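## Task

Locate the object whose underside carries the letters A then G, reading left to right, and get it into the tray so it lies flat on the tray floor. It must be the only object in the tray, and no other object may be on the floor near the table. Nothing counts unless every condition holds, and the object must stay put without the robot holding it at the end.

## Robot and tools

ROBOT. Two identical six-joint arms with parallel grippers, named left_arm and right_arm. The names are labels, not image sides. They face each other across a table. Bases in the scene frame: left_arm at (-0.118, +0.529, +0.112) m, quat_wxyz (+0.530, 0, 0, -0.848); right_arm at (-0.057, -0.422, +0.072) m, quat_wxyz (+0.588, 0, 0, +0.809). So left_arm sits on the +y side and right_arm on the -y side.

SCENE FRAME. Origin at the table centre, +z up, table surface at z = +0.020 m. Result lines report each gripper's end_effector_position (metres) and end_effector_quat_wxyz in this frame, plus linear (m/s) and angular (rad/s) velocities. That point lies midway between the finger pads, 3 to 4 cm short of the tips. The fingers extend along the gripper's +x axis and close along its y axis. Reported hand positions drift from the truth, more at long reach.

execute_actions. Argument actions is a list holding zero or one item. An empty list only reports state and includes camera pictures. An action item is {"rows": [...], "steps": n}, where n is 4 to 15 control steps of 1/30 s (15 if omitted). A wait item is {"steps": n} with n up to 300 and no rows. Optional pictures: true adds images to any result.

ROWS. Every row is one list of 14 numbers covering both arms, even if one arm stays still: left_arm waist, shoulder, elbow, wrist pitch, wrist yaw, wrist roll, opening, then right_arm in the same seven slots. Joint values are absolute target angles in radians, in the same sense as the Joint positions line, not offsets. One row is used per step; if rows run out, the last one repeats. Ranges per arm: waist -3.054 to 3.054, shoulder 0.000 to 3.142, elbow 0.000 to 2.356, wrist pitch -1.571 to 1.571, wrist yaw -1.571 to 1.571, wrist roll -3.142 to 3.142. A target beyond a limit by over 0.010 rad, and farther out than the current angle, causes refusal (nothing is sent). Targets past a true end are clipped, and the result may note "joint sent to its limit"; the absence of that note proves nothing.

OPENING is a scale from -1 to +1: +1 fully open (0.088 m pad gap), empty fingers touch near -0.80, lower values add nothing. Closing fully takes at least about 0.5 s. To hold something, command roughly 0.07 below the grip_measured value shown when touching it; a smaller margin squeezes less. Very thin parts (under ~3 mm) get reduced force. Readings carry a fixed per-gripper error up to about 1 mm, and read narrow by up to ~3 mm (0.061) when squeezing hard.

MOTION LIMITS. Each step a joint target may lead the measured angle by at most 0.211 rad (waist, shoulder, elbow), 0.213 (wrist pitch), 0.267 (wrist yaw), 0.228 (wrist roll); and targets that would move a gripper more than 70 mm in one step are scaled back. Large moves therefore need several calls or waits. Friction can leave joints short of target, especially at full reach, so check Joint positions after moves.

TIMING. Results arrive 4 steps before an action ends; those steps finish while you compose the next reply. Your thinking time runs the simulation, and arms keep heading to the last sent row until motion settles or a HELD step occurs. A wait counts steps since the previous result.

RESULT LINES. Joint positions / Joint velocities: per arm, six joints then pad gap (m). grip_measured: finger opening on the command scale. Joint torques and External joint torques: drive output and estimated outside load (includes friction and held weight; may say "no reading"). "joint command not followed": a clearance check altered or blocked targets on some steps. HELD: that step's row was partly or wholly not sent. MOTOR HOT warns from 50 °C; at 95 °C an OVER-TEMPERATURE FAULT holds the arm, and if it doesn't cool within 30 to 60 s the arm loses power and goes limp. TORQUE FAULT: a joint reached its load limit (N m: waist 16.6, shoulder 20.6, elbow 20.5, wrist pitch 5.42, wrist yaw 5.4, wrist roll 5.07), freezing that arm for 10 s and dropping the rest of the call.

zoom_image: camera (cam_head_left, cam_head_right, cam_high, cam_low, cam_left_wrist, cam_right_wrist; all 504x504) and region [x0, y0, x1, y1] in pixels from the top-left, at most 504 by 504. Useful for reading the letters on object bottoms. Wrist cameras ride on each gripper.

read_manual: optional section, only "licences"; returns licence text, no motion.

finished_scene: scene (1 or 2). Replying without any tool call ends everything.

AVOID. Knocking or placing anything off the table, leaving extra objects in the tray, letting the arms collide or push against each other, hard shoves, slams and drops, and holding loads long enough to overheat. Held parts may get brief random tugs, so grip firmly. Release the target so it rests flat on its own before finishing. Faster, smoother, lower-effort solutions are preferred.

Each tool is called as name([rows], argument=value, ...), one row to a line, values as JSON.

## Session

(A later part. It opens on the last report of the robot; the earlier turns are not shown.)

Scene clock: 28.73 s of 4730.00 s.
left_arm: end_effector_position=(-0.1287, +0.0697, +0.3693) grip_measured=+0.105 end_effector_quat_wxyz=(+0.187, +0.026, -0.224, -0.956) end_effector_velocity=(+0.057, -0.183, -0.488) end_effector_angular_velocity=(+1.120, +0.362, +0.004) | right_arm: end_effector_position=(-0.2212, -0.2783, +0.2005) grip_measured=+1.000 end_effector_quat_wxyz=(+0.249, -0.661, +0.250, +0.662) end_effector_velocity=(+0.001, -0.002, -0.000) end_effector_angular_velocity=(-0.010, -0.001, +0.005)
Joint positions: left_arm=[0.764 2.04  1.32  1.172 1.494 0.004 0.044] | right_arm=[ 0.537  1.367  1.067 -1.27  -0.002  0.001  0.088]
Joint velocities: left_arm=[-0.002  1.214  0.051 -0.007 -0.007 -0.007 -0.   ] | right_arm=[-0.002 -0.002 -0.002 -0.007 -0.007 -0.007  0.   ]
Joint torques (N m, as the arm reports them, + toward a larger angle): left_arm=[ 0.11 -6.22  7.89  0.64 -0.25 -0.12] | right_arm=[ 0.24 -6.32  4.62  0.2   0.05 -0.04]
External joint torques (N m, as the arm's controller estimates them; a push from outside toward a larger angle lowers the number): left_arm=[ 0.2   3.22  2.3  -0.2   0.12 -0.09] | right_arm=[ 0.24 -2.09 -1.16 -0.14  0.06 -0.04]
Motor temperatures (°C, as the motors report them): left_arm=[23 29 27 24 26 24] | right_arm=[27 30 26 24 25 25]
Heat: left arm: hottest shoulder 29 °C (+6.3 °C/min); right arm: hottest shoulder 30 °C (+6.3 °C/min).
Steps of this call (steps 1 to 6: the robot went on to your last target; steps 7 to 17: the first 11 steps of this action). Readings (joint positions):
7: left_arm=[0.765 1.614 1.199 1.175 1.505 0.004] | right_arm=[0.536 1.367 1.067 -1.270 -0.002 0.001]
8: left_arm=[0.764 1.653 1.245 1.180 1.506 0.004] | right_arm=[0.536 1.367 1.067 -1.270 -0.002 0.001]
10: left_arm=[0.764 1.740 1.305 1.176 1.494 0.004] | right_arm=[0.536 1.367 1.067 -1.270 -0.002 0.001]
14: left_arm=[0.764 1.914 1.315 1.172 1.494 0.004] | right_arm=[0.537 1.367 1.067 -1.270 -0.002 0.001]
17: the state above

execute_actions([
  {"steps": 25},
], pictures=true)

Scene clock: 29.57 s of 4730.00 s.
left_arm: end_effector_position=(-0.1205, +0.0438, +0.1738) grip_measured=+0.105 end_effector_quat_wxyz=(+0.190, +0.001, -0.005, -0.982) end_effector_velocity=(-0.002, +0.001, +0.002) end_effector_angular_velocity=(+0.009, +0.003, -0.010) | right_arm: end_effector_position=(-0.2212, -0.2783, +0.2005) grip_measured=+1.000 end_effector_quat_wxyz=(+0.249, -0.661, +0.250, +0.662) end_effector_velocity=(+0.001, -0.002, +0.001) end_effector_angular_velocity=(-0.007, +0.003, +0.020)
Joint positions: left_arm=[0.764 2.495 1.33  1.171 1.497 0.004 0.044] | right_arm=[ 0.537  1.367  1.067 -1.27  -0.002  0.001  0.088]
Joint velocities: left_arm=[-0.002 -0.007 -0.002 -0.007  0.007 -0.007 -0.   ] | right_arm=[-0.002 -0.007 -0.002 -0.007 -0.007 -0.022  0.   ]
Joint torques (N m, as the arm reports them, + toward a larger angle): left_arm=[ 0.2  -7.93  5.99  1.    0.03 -0.12] | right_arm=[ 0.25 -6.32  4.63  0.2   0.05 -0.05]
External joint torques (N m, as the arm's controller estimates them; a push from outside toward a larger angle lowers the number): left_arm=[ 0.28  2.86  1.48 -0.11  0.13 -0.12] | right_arm=[ 0.25 -2.04 -1.15 -0.13  0.06 -0.04]
Motor temperatures (°C, as the motors report them): left_arm=[23 29 27 24 26 24] | right_arm=[27 30 26 24 25 25]
Heat: left arm: hottest shoulder 29 °C (+6.1 °C/min); right arm: hottest shoulder 30 °C (+6.1 °C/min).
Kept back: nothing.
Steps of this call (steps 1 to 4: the last 4 steps of your previous action; steps 5 to 25: the robot went on to your last target). Readings (joint positions):
1: left_arm=[0.764 2.080 1.321 1.172 1.494 0.004] | right_arm=[0.537 1.367 1.067 -1.270 -0.002 0.001]
2: left_arm=[0.764 2.120 1.322 1.172 1.494 0.004] | right_arm=[0.537 1.367 1.067 -1.270 -0.002 0.001]
4: left_arm=[0.764 2.200 1.324 1.172 1.494 0.004] | right_arm=[0.537 1.367 1.067 -1.270 -0.002 0.001]
8: left_arm=[0.764 2.359 1.325 1.172 1.494 0.004] | right_arm=[0.537 1.367 1.067 -1.270 -0.002 0.001]
25: the state above

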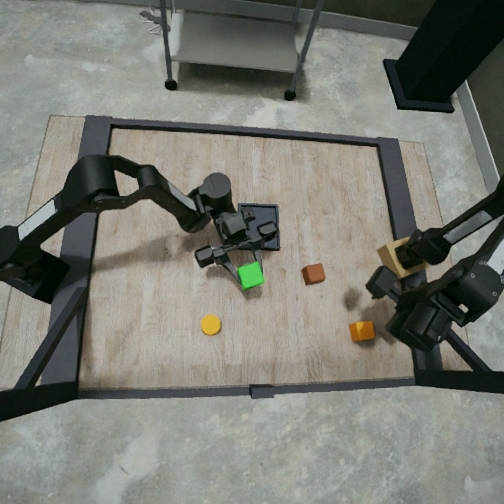

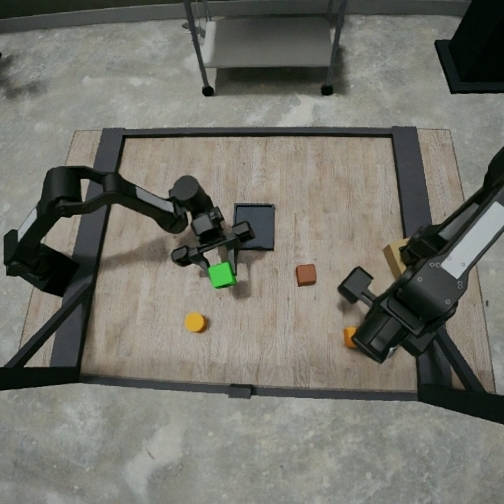

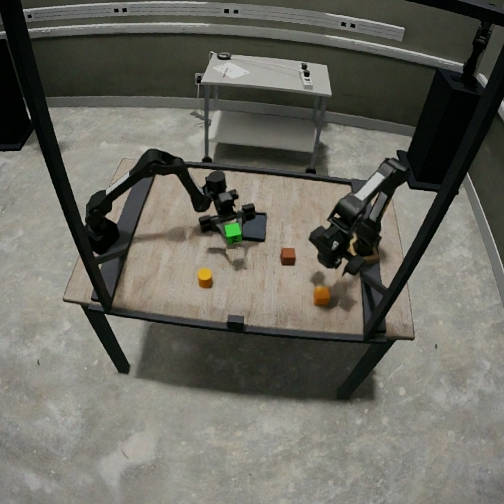

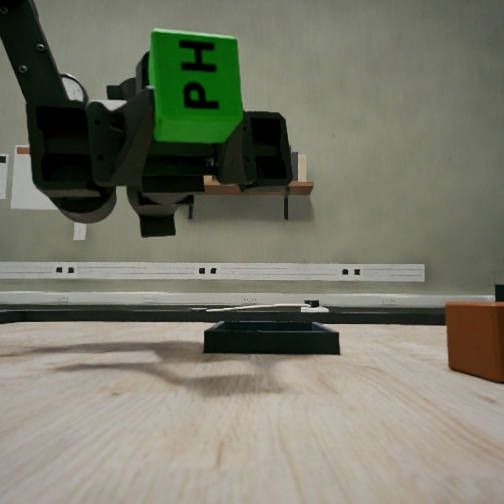

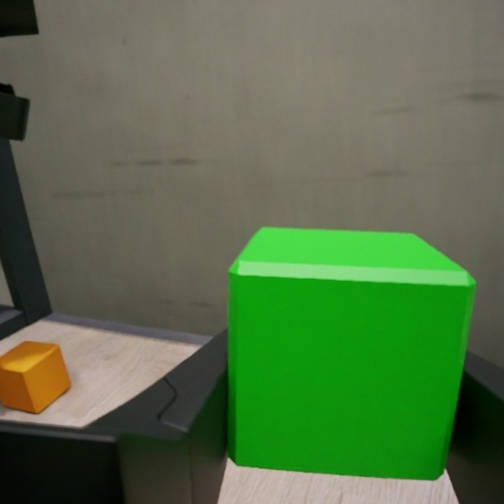

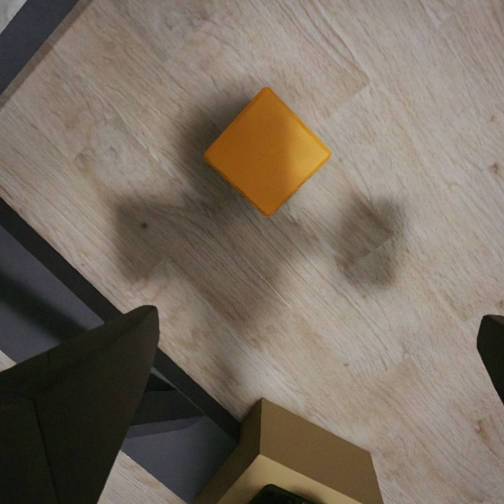

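execute_actions([
  {"rows": [[0.765, 1.703, 1.2265, -1.094, 0.0, 0.0, 0.02, 0.558, 1.5574, 0.9469, -0.9603, 0.0, 0.726, 1.0]], "steps": 15},
])

Scene clock: 31.00 s of 4730.00 s.
left_arm: end_effector_position=(-0.0572, +0.0012, +0.3086) grip_measured=+0.105 end_effector_quat_wxyz=(+0.534, +0.023, +0.082, -0.841) end_effector_velocity=(+0.223, +0.061, +0.483) end_effector_angular_velocity=(+0.141, -0.340, +2.068) | right_arm: end_effector_position=(-0.2490, -0.2596, +0.1333) grip_measured=+1.000 end_effector_quat_wxyz=(+0.434, -0.556, +0.436, +0.559) end_effector_velocity=(-0.004, -0.000, -0.001) end_effector_angular_velocity=(-0.011, +0.030, -1.050)
Joint positions: left_arm=[0.763 1.975 1.242 0.56  0.748 0.003 0.044] | right_arm=[ 0.554  1.548  0.952 -0.97  -0.002  0.622  0.088]
Joint velocities: left_arm=[-0.002 -1.619 -0.007 -1.648 -2.103  0.007 -0.   ] | right_arm=[-0.002 -0.002 -0.007  0.022 -0.022  1.048  0.   ]
Joint torques (N m, as the arm reports them, + toward a larger angle): left_arm=[ 0.22 -9.06  5.8   1.37 -0.1  -0.08] | right_arm=[ 0.33 -5.58  4.74  0.17  0.07  0.08]
External joint torques (N m, as the arm's controller estimates them; a push from outside toward a larger angle lowers the number): left_arm=[ 0.29  0.56 -0.23 -0.25 -0.17 -0.09] | right_arm=[ 0.26 -0.34 -0.49 -0.13  0.06  0.05]
Motor temperatures (°C, as the motors report them): left_arm=[23 30 27 25 26 24] | right_arm=[27 29 26 24 25 25]
Heat: left arm: hottest shoulder 30 °C (+7.7 °C/min); right arm: hottest shoulder 29 °C (+3.9 °C/min).
Steps of this call (steps 1 to 15: the robot went on to your last target; steps 16 to 32: nothing new was sent; steps 33 to 43: the first 11 steps of this action). Readings (joint positions):
33: left_arm=[0.763 2.473 1.316 1.134 1.458 0.004] | right_arm=[0.538 1.383 1.054 -1.246 -0.002 0.037]
34: left_arm=[0.763 2.435 1.285 1.063 1.380 0.003] | right_arm=[0.543 1.404 1.035 -1.177 -0.002 0.102]
36: left_arm=[0.763 2.350 1.250 0.951 1.243 0.003] | right_arm=[0.550 1.486 0.997 -1.065 -0.002 0.222]
40: left_arm=[0.763 2.138 1.242 0.728 0.958 0.003] | right_arm=[0.554 1.548 0.952 -0.991 -0.002 0.463]
43: the state above

execute_actions([
  {"steps": 35},
], pictures=true)

Scene clock: 32.17 s of 4730.00 s.
left_arm: end_effector_position=(-0.0255, +0.2394, +0.2027) grip_measured=+0.106 end_effector_quat_wxyz=(+0.576, +0.412, +0.566, -0.423) end_effector_velocity=(-0.008, +0.019, +0.001) end_effector_angular_velocity=(+0.084, +0.035, +0.005) | right_arm: end_effector_position=(-0.2504, -0.2586, +0.1332) grip_measured=+1.000 end_effector_quat_wxyz=(+0.462, -0.530, +0.463, +0.539) end_effector_velocity=(+0.003, -0.000, -0.000) end_effector_angular_velocity=(+0.001, -0.010, +0.005)
Joint positions: left_arm=[ 0.766  1.7    1.233 -1.084  0.005  0.003  0.044] | right_arm=[ 0.554  1.549  0.952 -0.962 -0.002  0.724  0.088]
Joint velocities: left_arm=[-0.002 -0.002  0.002 -0.095  0.007 -0.007 -0.   ] | right_arm=[-0.002 -0.002 -0.002 -0.007  0.007 -0.007  0.   ]
Joint torques (N m, as the arm reports them, + toward a larger angle): left_arm=[-0.11 -5.4   6.4   0.36 -0.17 -0.08] | right_arm=[ 0.25 -5.41  4.64  0.21  0.08  0.07]
External joint torques (N m, as the arm's controller estimates them; a push from outside toward a larger angle lowers the number): left_arm=[-0.07  1.63  0.36 -0.28 -0.17 -0.08] | right_arm=[ 0.26 -0.09 -0.84 -0.14  0.05  0.07]
Motor temperatures (°C, as the motors report them): left_arm=[23 30 27 25 26 24] | right_arm=[27 29 26 24 25 25]
Heat: left arm: hottest shoulder 30 °C (+7.5 °C/min); right arm: hottest shoulder 29 °C (+3.7 °C/min).
Kept back: nothing.
Steps of this call (steps 1 to 4: the last 4 steps of your previous action; steps 5 to 35: the robot went on to your last target). Readings (joint positions):
1: left_arm=[0.763 1.921 1.242 0.503 0.677 0.003] | right_arm=[0.554 1.548 0.952 -0.969 -0.002 0.653]
2: left_arm=[0.763 1.867 1.242 0.447 0.607 0.003] | right_arm=[0.554 1.549 0.952 -0.968 -0.002 0.674]
4: left_arm=[0.763 1.777 1.242 0.342 0.467 0.003] | right_arm=[0.554 1.549 0.952 -0.963 -0.002 0.699]
8: left_arm=[0.763 1.693 1.244 0.130 0.189 0.003] | right_arm=[0.554 1.549 0.952 -0.962 -0.002 0.717]
35: the state above

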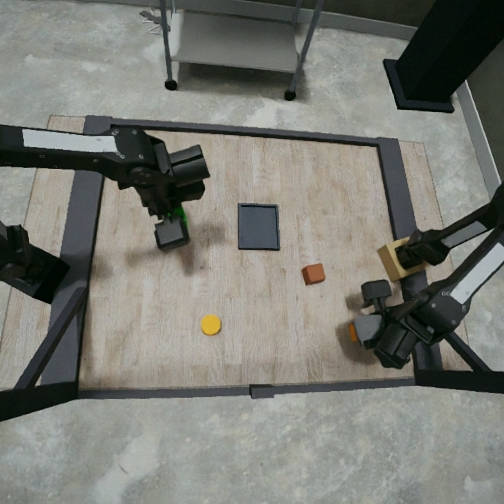

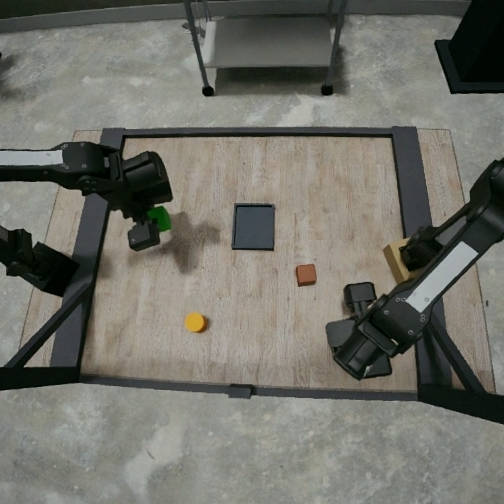

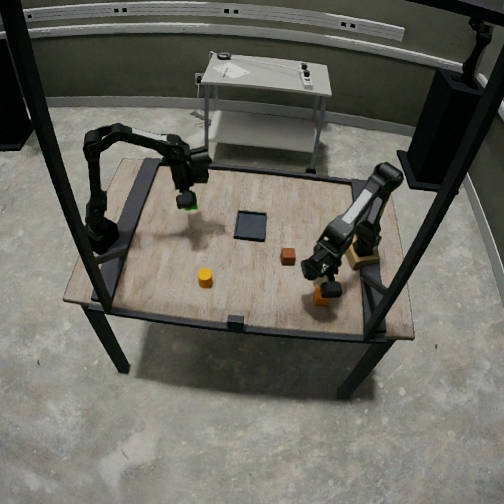

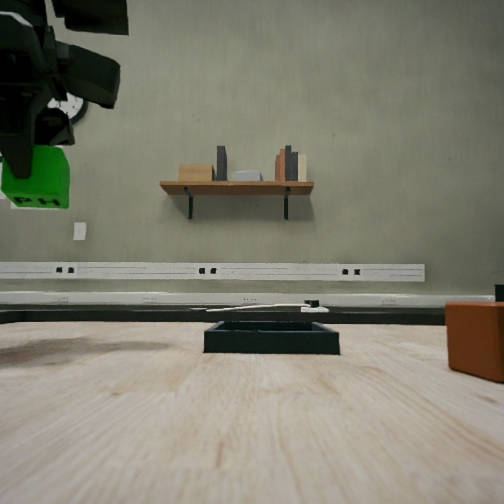

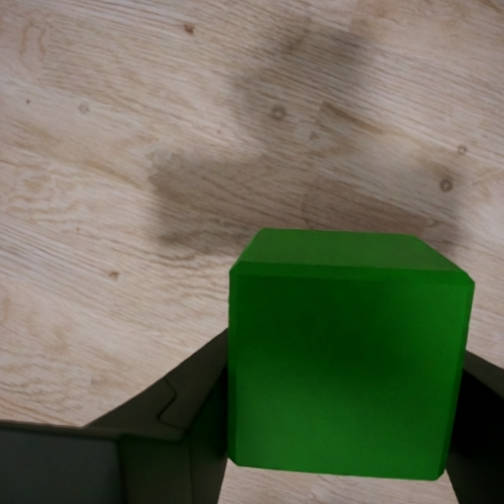

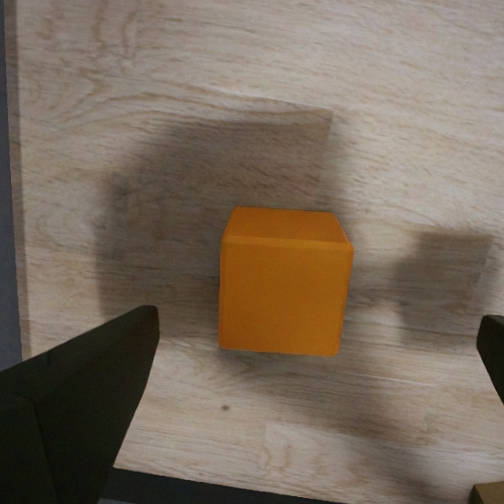

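execute_actions([
  {"rows": [[0.765, 1.9506, 0.9464, -0.5666, 0.0, 0.0, 0.02, 0.607, 1.6029, 0.8616, -0.8295, 0.0, 0.777, 1.0]], "steps": 12},
], pictures=true)

Scene clock: 33.67 s of 4730.00 s.
left_arm: end_effector_position=(-0.0317, +0.2589, +0.0906) grip_measured=+0.106 end_effector_quat_wxyz=(+0.541, +0.436, +0.600, -0.397) end_effector_velocity=(-0.016, +0.058, -0.346) end_effector_angular_velocity=(+0.014, -0.019, +0.003) | right_arm: end_effector_position=(-0.2557, -0.2696, +0.1036) grip_measured=+1.000 end_effector_quat_wxyz=(+0.462, -0.533, +0.462, +0.537) end_effector_velocity=(-0.017, +0.011, -0.003) end_effector_angular_velocity=(+0.061, +0.092, -0.034)
Joint positions: left_arm=[ 0.766  1.909  0.998 -0.758  0.005  0.003  0.044] | right_arm=[ 0.603  1.595  0.87  -0.841  0.     0.771  0.088]
Joint velocities: left_arm=[-0.002  0.681 -0.769  1.443 -0.022 -0.007 -0.   ] | right_arm=[ 0.002 -0.007 -0.022  0.125 -0.007  0.037  0.   ]
Joint torques (N m, as the arm reports them, + toward a larger angle): left_arm=[-0.09 -7.57  7.55  1.03 -0.17 -0.07] | right_arm=[ 0.27 -5.72  4.46  0.2   0.03  0.09]
External joint torques (N m, as the arm's controller estimates them; a push from outside toward a larger angle lowers the number): left_arm=[-0.1   2.7   0.27  0.07 -0.15 -0.07] | right_arm=[ 0.31  0.07 -1.17 -0.23 -0.02  0.09]
Motor temperatures (°C, as the motors report them): left_arm=[23 30 27 25 26 24] | right_arm=[27 29 26 24 25 25]
Heat: left arm: hottest shoulder 30 °C (+7.1 °C/min); right arm: hottest shoulder 29 °C (+3.6 °C/min).
Steps of this call (steps 1 to 30: the robot went on to your last target; steps 31 to 37: nothing new was sent; steps 38 to 45: the first 8 steps of this action). Readings (joint positions):
38: left_arm=[0.766 1.711 1.218 -1.073 0.005 0.003] | right_arm=[0.557 1.552 0.942 -0.941 -0.000 0.733]
39: left_arm=[0.766 1.726 1.195 -1.026 0.005 0.003] | right_arm=[0.568 1.556 0.925 -0.899 0.000 0.746]
41: left_arm=[0.766 1.783 1.140 -0.951 0.005 0.003] | right_arm=[0.590 1.578 0.898 -0.867 0.000 0.760]
45: the state above

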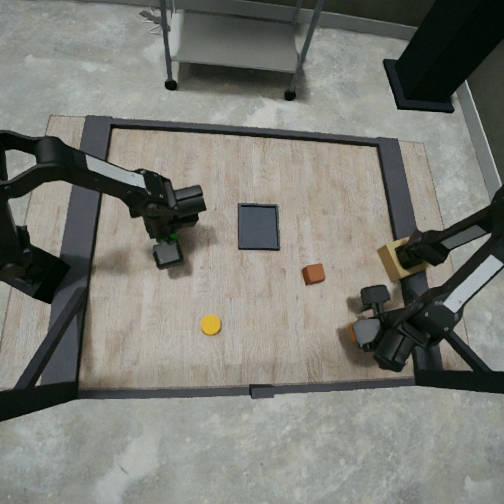

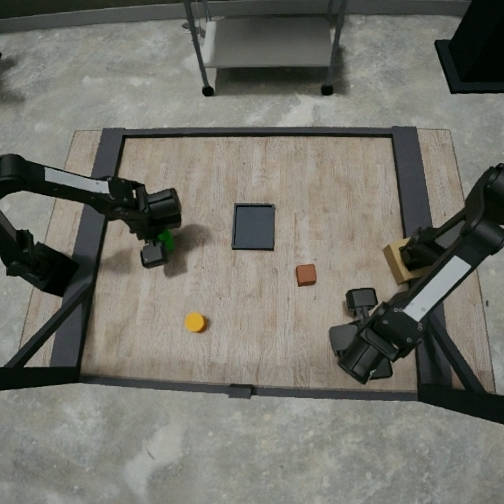

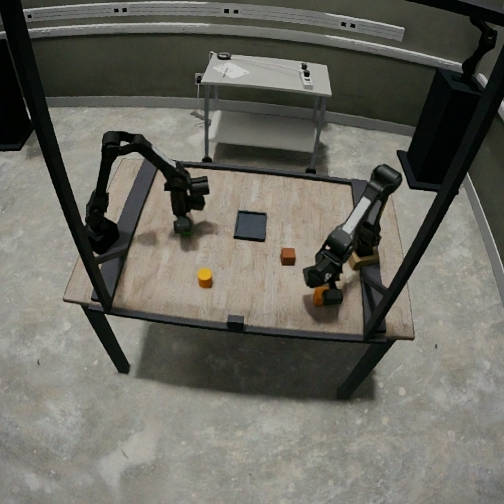

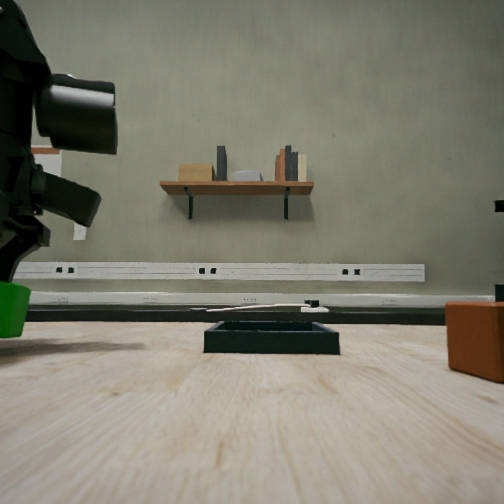

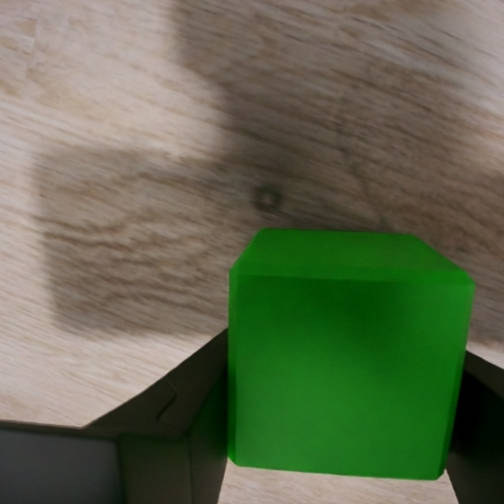

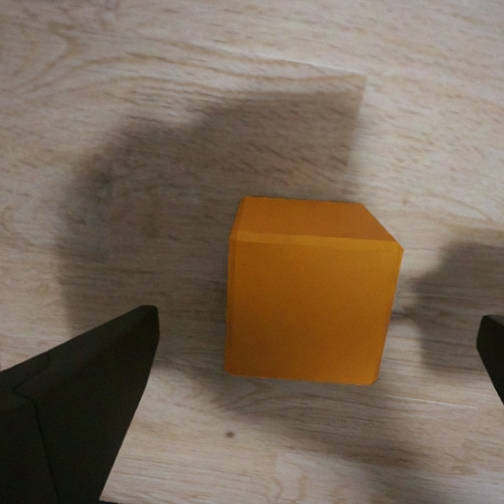

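execute_actions([
  {"rows": [[0.765, 1.9506, 0.9464, -0.5666, 0.0, 0.0, 0.02, 0.607, 1.6888, 0.7844, -0.6664, 0.0, 0.777, 1.0]], "steps": 15},
])

Scene clock: 34.27 s of 4730.00 s.
left_arm: end_effector_position=(-0.0250, +0.2390, +0.0730) grip_measured=+0.106 end_effector_quat_wxyz=(+0.576, +0.413, +0.566, -0.422) end_effector_velocity=(-0.002, +0.002, +0.000) end_effector_angular_velocity=(+0.005, +0.010, +0.019) | right_arm: end_effector_position=(-0.2571, -0.2689, +0.0673) grip_measured=+1.000 end_effector_quat_wxyz=(+0.463, -0.530, +0.463, +0.539) end_effector_velocity=(-0.001, -0.000, -0.001) end_effector_angular_velocity=(-0.004, +0.006, +0.005)
Joint positions: left_arm=[ 0.766  1.94   0.955 -0.569  0.002  0.003  0.044] | right_arm=[ 0.604  1.679  0.79  -0.67   0.     0.775  0.088]
Joint velocities: left_arm=[-0.002 -0.002 -0.002 -0.007  0.007 -0.022 -0.   ] | right_arm=[-0.002  0.002 -0.002  0.007 -0.007 -0.007  0.   ]
Joint torques (N m, as the arm reports them, + toward a larger angle): left_arm=[-0.04 -5.01  4.52  0.62 -0.1  -0.09] | right_arm=[ 0.25 -5.47  3.91  0.16  0.02  0.08]
External joint torques (N m, as the arm's controller estimates them; a push from outside toward a larger angle lowers the number): left_arm=[-0.03  2.6  -0.25  0.   -0.09 -0.1 ] | right_arm=[ 0.25  0.   -0.63 -0.15 -0.01  0.08]
Motor temperatures (°C, as the motors report them): left_arm=[23 30 27 25 26 24] | right_arm=[27 29 26 24 25 25]
Heat: left arm: hottest shoulder 30 °C (+7.0 °C/min); right arm: hottest shoulder 29 °C (+3.5 °C/min).
Steps of this call (steps 1 to 4: the last 4 steps of your previous action; steps 5 to 7: the robot went on to your last target; steps 8 to 18: the first 11 steps of this action). Readings (joint positions):
8: left_arm=[0.766 1.939 0.957 -0.580 0.002 0.003] | right_arm=[0.604 1.602 0.860 -0.809 0.000 0.775]
9: left_arm=[0.766 1.940 0.956 -0.577 0.002 0.003] | right_arm=[0.604 1.614 0.845 -0.755 0.000 0.775]
11: left_arm=[0.766 1.940 0.955 -0.572 0.002 0.003] | right_arm=[0.604 1.653 0.821 -0.711 0.000 0.775]
15: left_arm=[0.766 1.940 0.955 -0.570 0.002 0.003] | right_arm=[0.604 1.679 0.791 -0.681 0.000 0.775]
18: the state above

Left arm at z=0.073 (release green); right at z=0.067 (close on orange box).

execute_actions([
  {"rows": [[0.765, 1.9506, 0.9464, -0.5666, 0.0, 0.0, 1.0, 0.607, 1.6888, 0.7844, -0.6664, 0.0, 0.777, -0.02]], "steps": 15},
], pictures=true)

Scene clock: 34.83 s of 4730.00 s.
left_arm: end_effector_position=(-0.0249, +0.2389, +0.0730) grip_measured=+0.987 end_effector_quat_wxyz=(+0.576, +0.413, +0.566, -0.422) end_effector_velocity=(+0.002, +0.003, +0.000) end_effector_angular_velocity=(+0.014, -0.019, -0.009) | right_arm: end_effector_position=(-0.2576, -0.2685, +0.0673) grip_measured=+0.084 end_effector_quat_wxyz=(+0.463, -0.529, +0.463, +0.540) end_effector_velocity=(+0.000, +0.002, +0.000) end_effector_angular_velocity=(+0.010, +0.001, +0.005)
Joint positions: left_arm=[ 0.766  1.94   0.955 -0.568  0.002  0.003  0.087] | right_arm=[ 0.604  1.679  0.79  -0.667  0.     0.775  0.043]
Joint velocities: left_arm=[-0.002 -0.002 -0.002 -0.007 -0.022  0.007  0.016] | right_arm=[-0.002 -0.002 -0.002  0.007  0.007 -0.007  0.012]
Joint torques (N m, as the arm reports them, + toward a larger angle): left_arm=[-0.08 -5.01  4.5   0.61 -0.11 -0.09] | right_arm=[ 0.25 -5.59  4.07  0.15  0.02  0.07]
External joint torques (N m, as the arm's controller estimates them; a push from outside toward a larger angle lowers the number): left_arm=[-0.05  2.54 -0.22  0.   -0.1  -0.09] | right_arm=[ 0.26  0.02 -0.72 -0.21 -0.02  0.07]
Motor temperatures (°C, as the motors report them): left_arm=[23 30 27 25 26 24] | right_arm=[27 29 26 24 25 25]
Heat: left arm: hottest shoulder 30 °C (+6.9 °C/min); right arm: hottest shoulder 29 °C (+3.4 °C/min).
Steps of this call (steps 1 to 4: the last 4 steps of your previous action; steps 5 to 6: the robot went on to your last target; steps 7 to 17: the first 11 steps of this action). Readings (joint positions):
7: left_arm=[0.766 1.940 0.955 -0.568 0.002 0.003] | right_arm=[0.604 1.679 0.790 -0.668 0.000 0.775]
8: left_arm=[0.766 1.940 0.955 -0.568 0.002 0.003] | right_arm=[0.604 1.679 0.790 -0.668 0.000 0.775]
10: left_arm=[0.766 1.940 0.955 -0.568 0.002 0.003] | right_arm=[0.604 1.679 0.790 -0.668 0.000 0.775]
14: left_arm=[0.766 1.940 0.955 -0.568 0.002 0.003] | right_arm=[0.604 1.679 0.790 -0.668 0.000 0.775]
17: the state above

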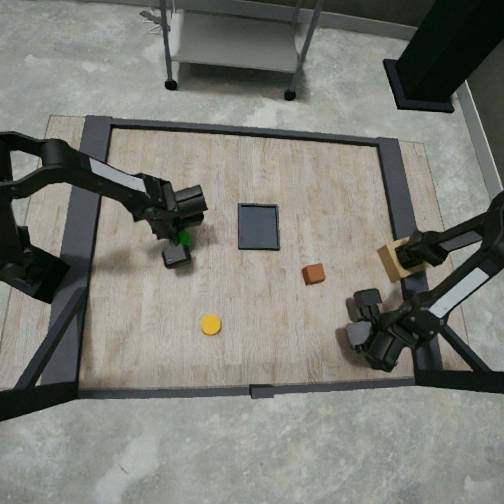

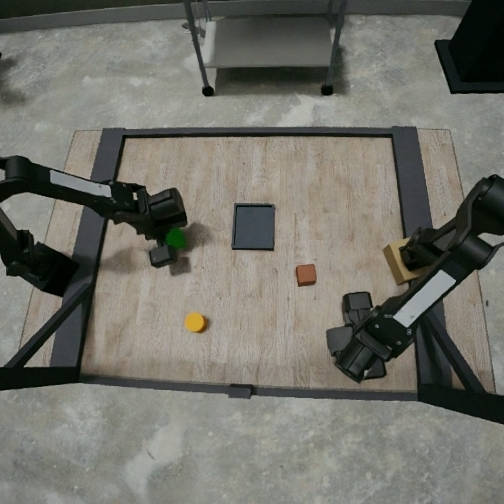

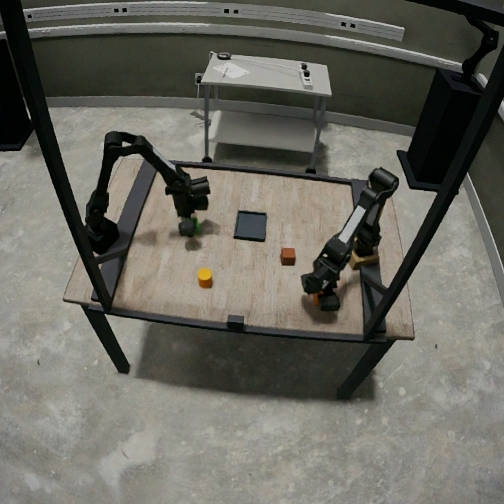

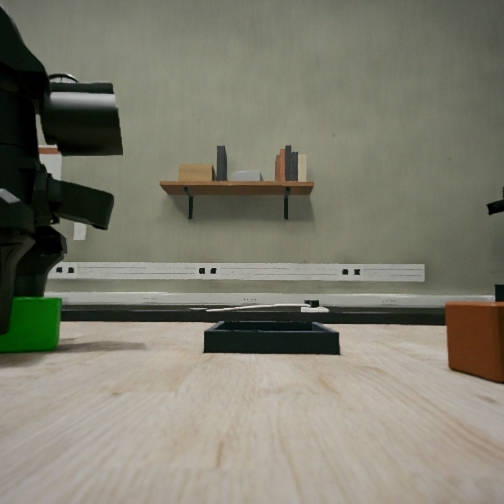

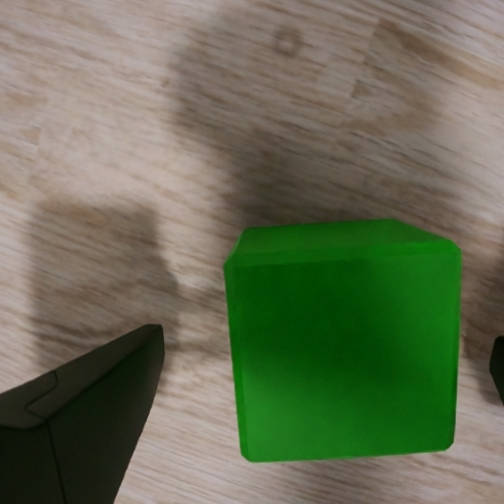

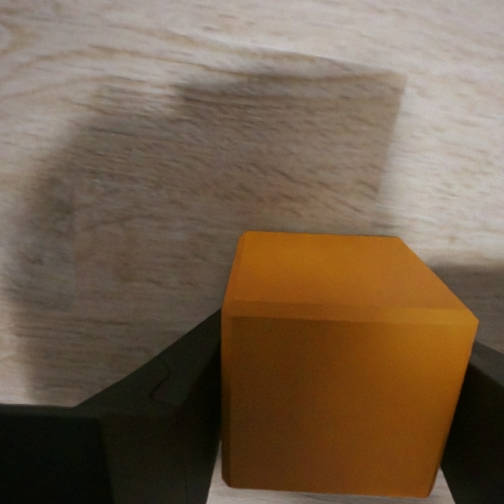

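execute_actions([
  {"rows": [[0.765, 1.703, 1.2265, -1.094, 0.0, 0.0, 1.0, 0.607, 1.4885, 1.1673, -1.2496, 0.0, 0.777, -0.02]], "steps": 15},
])

Scene clock: 35.90 s of 4730.00 s.
left_arm: end_effector_position=(-0.0219, +0.2294, +0.2010) grip_measured=+1.000 end_effector_quat_wxyz=(+0.591, +0.401, +0.550, -0.433) end_effector_velocity=(-0.040, +0.132, +0.058) end_effector_angular_velocity=(+0.478, +0.132, +0.006) | right_arm: end_effector_position=(-0.2658, -0.2622, +0.1975) grip_measured=+0.085 end_effector_quat_wxyz=(+0.462, -0.511, +0.464, +0.557) end_effector_velocity=(+0.129, -0.099, +0.046) end_effector_angular_velocity=(-0.387, -0.494, +0.005)
Joint positions: left_arm=[ 0.766  1.698  1.222 -1.022  0.002  0.003  0.088] | right_arm=[ 0.604  1.485  1.153 -1.172  0.     0.775  0.043]
Joint velocities: left_arm=[-0.002 -0.168  0.076 -0.74  -0.022 -0.007  0.   ] | right_arm=[-0.002 -0.12   0.11  -0.857 -0.007 -0.007 -0.   ]
Joint torques (N m, as the arm reports them, + toward a larger angle): left_arm=[-0.05 -3.77  6.5   0.36 -0.09 -0.08] | right_arm=[ 0.25 -4.61  5.5   0.27  0.03  0.05]
External joint torques (N m, as the arm's controller estimates them; a push from outside toward a larger angle lowers the number): left_arm=[-0.06  0.88  1.62 -0.24 -0.09 -0.08] | right_arm=[ 0.24 -1.31  0.52 -0.3   0.    0.06]
Motor temperatures (°C, as the motors report them): left_arm=[23 30 27 25 26 24] | right_arm=[27 29 26 24 25 25]
Heat: left arm: hottest shoulder 30 °C (+6.7 °C/min); right arm: hottest shoulder 29 °C (+3.3 °C/min).
Steps of this call (steps 1 to 4: the last 4 steps of your previous action; steps 5 to 15: the robot went on to your last target; steps 16 to 21: nothing new was sent; steps 22 to 32: the first 11 steps of this action). Readings (joint positions):
22: left_arm=[0.766 1.929 0.968 -0.590 0.002 0.003] | right_arm=[0.604 1.669 0.806 -0.692 0.000 0.775]
23: left_arm=[0.766 1.916 0.988 -0.636 0.002 0.003] | right_arm=[0.604 1.655 0.831 -0.748 0.000 0.775]
25: left_arm=[0.766 1.866 1.040 -0.702 0.002 0.003] | right_arm=[0.604 1.601 0.904 -0.828 0.000 0.775]
29: left_arm=[0.766 1.748 1.182 -0.892 0.002 0.003] | right_arm=[0.604 1.517 1.097 -1.028 0.000 0.775]
32: the state above

execute_actions([
  {"rows": [[0.2025, 2.06, 1.699, -1.21, 0.0, 0.0, 1.0, -0.507, 1.4885, 1.1673, 1.342, -1.5, 0.0, -0.02]], "steps": 15},
])

Scene clock: 36.43 s of 4730.00 s.
left_arm: end_effector_position=(-0.1664, +0.1507, +0.1973) grip_measured=+1.000 end_effector_quat_wxyz=(+0.464, +0.537, +0.469, -0.526) end_effector_velocity=(-0.516, -0.065, +0.090) end_effector_angular_velocity=(-0.311, +0.048, -1.309) | right_arm: end_effector_position=(-0.2764, -0.1292, +0.2716) grip_measured=+0.085 end_effector_quat_wxyz=(+0.217, -0.240, +0.442, +0.837) end_effector_velocity=(+0.230, +0.392, +0.345) end_effector_angular_velocity=(+2.084, +1.944, +0.379)
Joint positions: left_arm=[ 0.325  2.025  1.635 -1.198 -0.006  0.001  0.088] | right_arm=[ 0.042  1.488  1.16  -0.63  -0.759  0.135  0.043]
Joint velocities: left_arm=[-1.316  0.188  0.642 -0.139  0.007 -0.007  0.   ] | right_arm=[-1.643 -0.002  0.007  1.648 -2.059 -1.414 -0.001]
Joint torques (N m, as the arm reports them, + toward a larger angle): left_arm=[-0.41 -6.44  8.09  0.05  0.18 -0.03] | right_arm=[-0.32 -7.41  7.09  0.77 -0.51 -0.19]
External joint torques (N m, as the arm's controller estimates them; a push from outside toward a larger angle lowers the number): left_arm=[-0.44  3.48  2.22 -0.35  0.17 -0.03] | right_arm=[-0.13 -0.98  0.65 -0.28 -0.12 -0.12]
Motor temperatures (°C, as the motors report them): left_arm=[23 30 27 25 26 24] | right_arm=[27 29 26 24 25 25]
Heat: left arm: hottest shoulder 30 °C (+6.6 °C/min); right arm: hottest shoulder 29 °C (+3.3 °C/min).
Steps of this call (steps 1 to 4: the last 4 steps of your previous action; step 5: the robot went on to your last target; steps 6 to 16: the first 11 steps of this action). Readings (joint positions):
6: left_arm=[0.756 1.721 1.247 -1.112 -0.006 0.002] | right_arm=[0.588 1.485 1.157 -1.216 -0.047 0.735]
7: left_arm=[0.722 1.760 1.299 -1.150 -0.012 0.001] | right_arm=[0.541 1.485 1.156 -1.152 -0.131 0.671]
9: left_arm=[0.630 1.852 1.399 -1.156 -0.008 0.001] | right_arm=[0.430 1.488 1.159 -1.027 -0.267 0.550]
13: left_arm=[0.455 1.989 1.558 -1.188 -0.006 0.001] | right_arm=[0.207 1.488 1.160 -0.802 -0.548 0.309]
16: the state above

execute_actions([
  {"steps": 40},
])

Scene clock: 37.77 s of 4730.00 s.
left_arm: end_effector_position=(-0.2165, +0.1486, +0.2035) grip_measured=+1.000 end_effector_quat_wxyz=(+0.434, +0.556, +0.432, -0.562) end_effector_velocity=(+0.001, +0.002, +0.000) end_effector_angular_velocity=(+0.005, -0.009, +0.005) | right_arm: end_effector_position=(-0.1492, -0.1073, +0.4837) grip_measured=+0.086 end_effector_quat_wxyz=(+0.115, -0.028, -0.481, +0.869) end_effector_velocity=(-0.003, -0.009, +0.005) end_effector_angular_velocity=(+0.147, -0.036, +0.004)
Joint positions: left_arm=[ 0.202  2.046  1.691 -1.208  0.003  0.001  0.088] | right_arm=[-0.503  1.488  1.163  1.331 -1.496 -0.     0.043]
Joint velocities: left_arm=[-0.002 -0.002 -0.002 -0.007 -0.007 -0.007  0.   ] | right_arm=[ 0.002 -0.002  0.002  0.11  -0.007 -0.037 -0.   ]
Joint torques (N m, as the arm reports them, + toward a larger angle): left_arm=[ 0.04 -6.52  8.56  0.29 -0.09 -0.04] | right_arm=[-0.24 -6.18  6.16  0.17  0.38  0.03]
External joint torques (N m, as the arm's controller estimates them; a push from outside toward a larger angle lowers the number): left_arm=[ 0.04  3.1   2.48 -0.31 -0.09 -0.04] | right_arm=[-0.27 -1.03  0.38 -0.13 -0.22 -0.02]
Motor temperatures (°C, as the motors report them): left_arm=[23 30 28 25 26 24] | right_arm=[27 29 27 24 25 25]
Heat: left arm: hottest shoulder 30 °C (+6.4 °C/min); right arm: hottest shoulder 29 °C (+3.2 °C/min).
Kept back: nothing.
Steps of this call (steps 1 to 4: the last 4 steps of your previous action; steps 5 to 40: the robot went on to your last target). Readings (joint positions):
1: left_arm=[0.283 2.030 1.654 -1.200 -0.003 0.001] | right_arm=[-0.013 1.488 1.160 -0.574 -0.828 0.096]
2: left_arm=[0.247 2.033 1.668 -1.200 0.000 0.001] | right_arm=[-0.067 1.488 1.160 -0.518 -0.897 0.069]
4: left_arm=[0.203 2.036 1.683 -1.204 0.003 0.001] | right_arm=[-0.175 1.488 1.160 -0.407 -1.032 0.036]
8: left_arm=[0.197 2.042 1.689 -1.207 0.003 0.001] | right_arm=[-0.389 1.488 1.160 -0.185 -1.304 0.012]
40: the state above

execute_actions([
  {"rows": [[0.2025, 2.06, 1.699, -1.21, 0.0, 0.0, 1.0, -0.507, 2.160, 0.818, 1.342, -1.5, 0.0, -0.02]], "steps": 15},
])

Scene clock: 39.10 s of 4730.00 s.
left_arm: end_effector_position=(-0.2165, +0.1486, +0.2035) grip_measured=+1.000 end_effector_quat_wxyz=(+0.434, +0.556, +0.432, -0.562) end_effector_velocity=(+0.001, +0.003, -0.001) end_effector_angular_velocity=(+0.014, +0.004, +0.010) | right_arm: end_effector_position=(-0.1388, -0.0528, +0.3241) grip_measured=+0.086 end_effector_quat_wxyz=(+0.128, -0.014, -0.238, +0.963) end_effector_velocity=(+0.020, +0.099, -0.504) end_effector_angular_velocity=(-1.569, +0.296, +0.003)
Joint positions: left_arm=[ 0.202  2.046  1.691 -1.208  0.003  0.001  0.088] | right_arm=[-0.503  1.769  0.908  1.343 -1.495 -0.     0.043]
Joint velocities: left_arm=[ 0.002 -0.002 -0.007 -0.007  0.007 -0.007  0.   ] | right_arm=[-0.002  1.087 -0.54   0.007 -0.007 -0.022 -0.   ]
Joint torques (N m, as the arm reports them, + toward a larger angle): left_arm=[ 0.09 -6.54  8.58  0.3  -0.11 -0.04] | right_arm=[-0.21 -6.59  4.34  0.51  0.14  0.02]
External joint torques (N m, as the arm's controller estimates them; a push from outside toward a larger angle lowers the number): left_arm=[ 0.05  3.08  2.52 -0.29 -0.11 -0.04] | right_arm=[-0.25  0.18 -0.95 -0.33 -0.18 -0.01]
Motor temperatures (°C, as the motors report them): left_arm=[23 31 28 25 26 24] | right_arm=[27 29 27 24 25 25]
Heat: left arm: hottest shoulder 31 °C (+7.7 °C/min); right arm: hottest shoulder 29 °C (+3.1 °C/min).
Steps of this call (steps 1 to 29: the robot went on to your last target; steps 30 to 40: the first 11 steps of this action). Readings (joint positions):
30: left_arm=[0.202 2.046 1.691 -1.208 0.003 0.001] | right_arm=[-0.503 1.498 1.153 1.344 -1.496 -0.000]
31: left_arm=[0.202 2.046 1.691 -1.208 0.003 0.001] | right_arm=[-0.503 1.507 1.135 1.350 -1.495 -0.000]
33: left_arm=[0.202 2.046 1.691 -1.208 0.003 0.001] | right_arm=[-0.503 1.548 1.088 1.347 -1.495 -0.000]
37: left_arm=[0.202 2.046 1.691 -1.208 0.003 0.001] | right_arm=[-0.503 1.669 0.975 1.343 -1.495 -0.000]
40: the state above

execute_actions([
  {"steps": 25},
], pictures=true)

Scene clock: 39.93 s of 4730.00 s.
left_arm: end_effector_position=(-0.2165, +0.1486, +0.2035) grip_measured=+1.000 end_effector_quat_wxyz=(+0.434, +0.556, +0.432, -0.562) end_effector_velocity=(-0.004, -0.001, +0.002) end_effector_angular_velocity=(-0.010, +0.010, -0.000) | right_arm: end_effector_position=(-0.1363, -0.0405, +0.1743) grip_measured=+0.086 end_effector_quat_wxyz=(+0.132, -0.000, -0.007, +0.991) end_effector_velocity=(+0.001, +0.002, +0.001) end_effector_angular_velocity=(+0.005, -0.001, -0.010)
Joint positions: left_arm=[ 0.202  2.046  1.691 -1.208  0.003  0.001  0.088] | right_arm=[-0.504  2.147  0.819  1.342 -1.496 -0.     0.043]
Joint velocities: left_arm=[-0.007 -0.002  0.002  0.007  0.007 -0.007  0.   ] | right_arm=[-0.002 -0.002  0.002 -0.007  0.007 -0.007 -0.   ]
Joint torques (N m, as the arm reports them, + toward a larger angle): left_arm=[ 0.06 -6.55  8.56  0.28 -0.1  -0.05] | right_arm=[-0.21 -8.01  3.47  0.79 -0.11 -0.01]
External joint torques (N m, as the arm's controller estimates them; a push from outside toward a larger angle lowers the number): left_arm=[ 0.21  3.2   2.39 -0.33 -0.11 -0.05] | right_arm=[-0.2  -0.13 -0.26 -0.32 -0.13 -0.02]
Motor temperatures (°C, as the motors report them): left_arm=[23 31 28 25 26 24] | right_arm=[27 29 27 24 25 25]
Heat: left arm: hottest shoulder 31 °C (+7.5 °C/min); right arm: hottest shoulder 29 °C (+3.0 °C/min).
Kept back: nothing.
Steps of this call (steps 1 to 4: the last 4 steps of your previous action; steps 5 to 25: the robot went on to your last target). Readings (joint positions):
1: left_arm=[0.202 2.046 1.691 -1.208 0.003 0.001] | right_arm=[-0.503 1.807 0.892 1.343 -1.495 -0.000]
2: left_arm=[0.202 2.046 1.691 -1.208 0.003 0.001] | right_arm=[-0.503 1.847 0.878 1.343 -1.495 -0.000]
4: left_arm=[0.202 2.046 1.691 -1.208 0.003 0.001] | right_arm=[-0.503 1.934 0.857 1.343 -1.495 -0.000]
8: left_arm=[0.202 2.046 1.691 -1.208 0.003 0.001] | right_arm=[-0.504 2.099 0.830 1.337 -1.495 -0.000]
25: the state above

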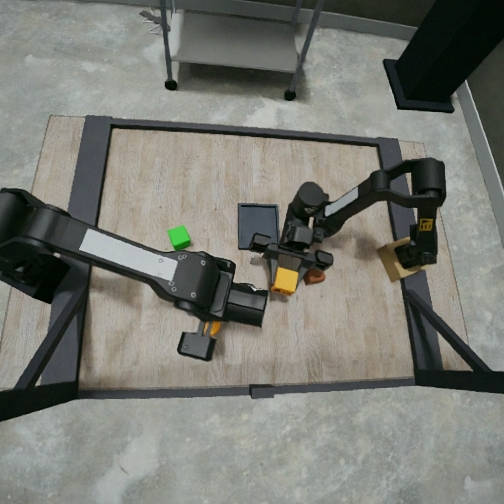

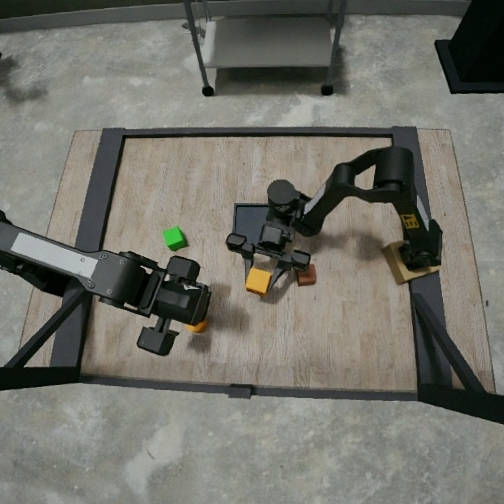

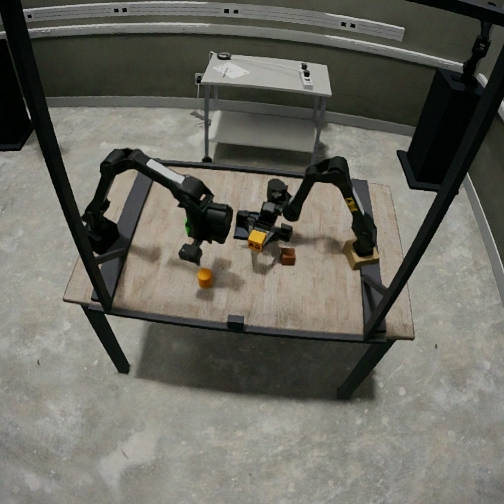

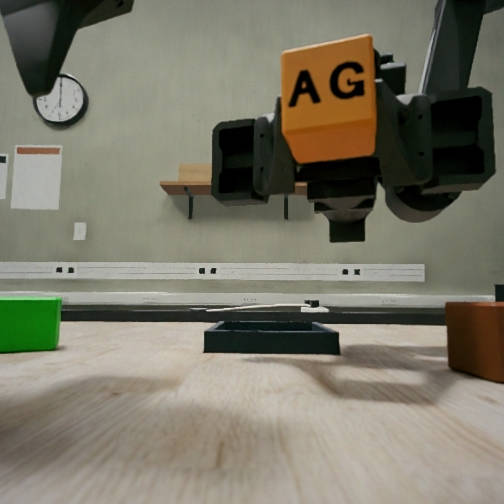

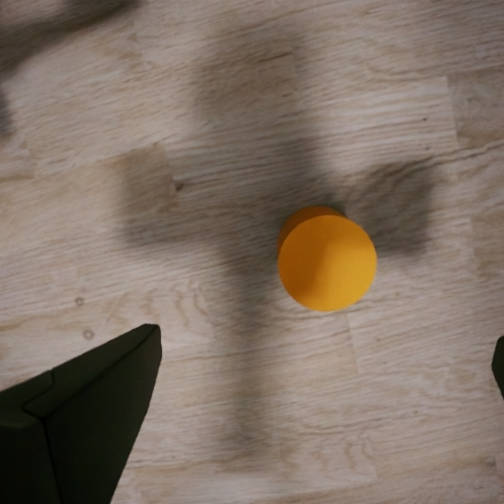

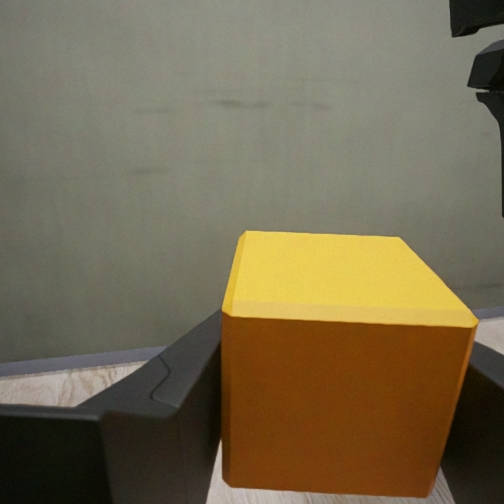

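The orange box reads "AG" — that's the target. Now move the left arm clear and bring the box over the tray.

execute_actions([
  {"rows": [[0.9, 1.4984, 1.4148, -1.4872, 0.0, 0.0, 1.0, -0.5, 2.16, 1.5, 0.8, 0.0, -0.18, -0.02]], "steps": 15},
])

Scene clock: 41.40 s of 4730.00 s.
left_arm: end_effector_position=(-0.0819, +0.2546, +0.2613) grip_measured=+1.000 end_effector_quat_wxyz=(+0.496, +0.493, +0.565, -0.437) end_effector_velocity=(+0.392, +0.209, +0.303) end_effector_angular_velocity=(-0.904, -0.146, +1.511) | right_arm: end_effector_position=(-0.0655, +0.1326, +0.2553) grip_measured=+0.086 end_effector_quat_wxyz=(+0.446, -0.036, -0.084, +0.891) end_effector_velocity=(+0.237, +0.331, +0.422) end_effector_angular_velocity=(+0.910, -0.197, -1.681)
Joint positions: left_arm=[ 0.588  1.691  1.451 -1.456  0.005  0.001  0.088] | right_arm=[-0.5    2.158  1.316  0.858 -0.829 -0.17   0.043]
Joint velocities: left_arm=[ 1.492 -1.35  -0.222 -0.212 -0.022 -0.022  0.   ] | right_arm=[-0.002 -0.002  1.302 -0.432  1.678 -0.081  0.   ]
Joint torques (N m, as the arm reports them, + toward a larger angle): left_arm=[ 0.05 -7.5   5.98 -0.06 -0.16 -0.04] | right_arm=[ -0.03 -11.87   6.84   1.14   0.16  -0.14]
External joint torques (N m, as the arm's controller estimates them; a push from outside toward a larger angle lowers the number): left_arm=[ 0.45  0.41 -0.22 -0.34 -0.16 -0.04] | right_arm=[-0.05 -0.96  0.73 -0.47  0.19 -0.16]
Motor temperatures (°C, as the motors report them): left_arm=[23 31 28 25 26 24] | right_arm=[27 29 27 24 25 25]
Heat: left arm: hottest shoulder 31 °C (+7.2 °C/min); right arm: hottest shoulder 29 °C (+2.9 °C/min).
Steps of this call (steps 1 to 15: the robot went on to your last target; steps 16 to 33: nothing new was sent; steps 34 to 44: the first 11 steps of this action). Readings (joint positions):
34: left_arm=[0.207 2.035 1.679 -1.211 0.005 0.001] | right_arm=[-0.503 2.147 0.835 1.312 -1.474 -0.029]
35: left_arm=[0.223 2.014 1.652 -1.247 0.007 0.001] | right_arm=[-0.501 2.151 0.875 1.251 -1.407 -0.069]
37: left_arm=[0.283 1.957 1.586 -1.324 0.007 0.001] | right_arm=[-0.500 2.158 0.975 1.149 -1.274 -0.118]
41: left_arm=[0.444 1.819 1.487 -1.420 0.006 0.001] | right_arm=[-0.500 2.158 1.178 0.943 -1.013 -0.160]
44: the state above


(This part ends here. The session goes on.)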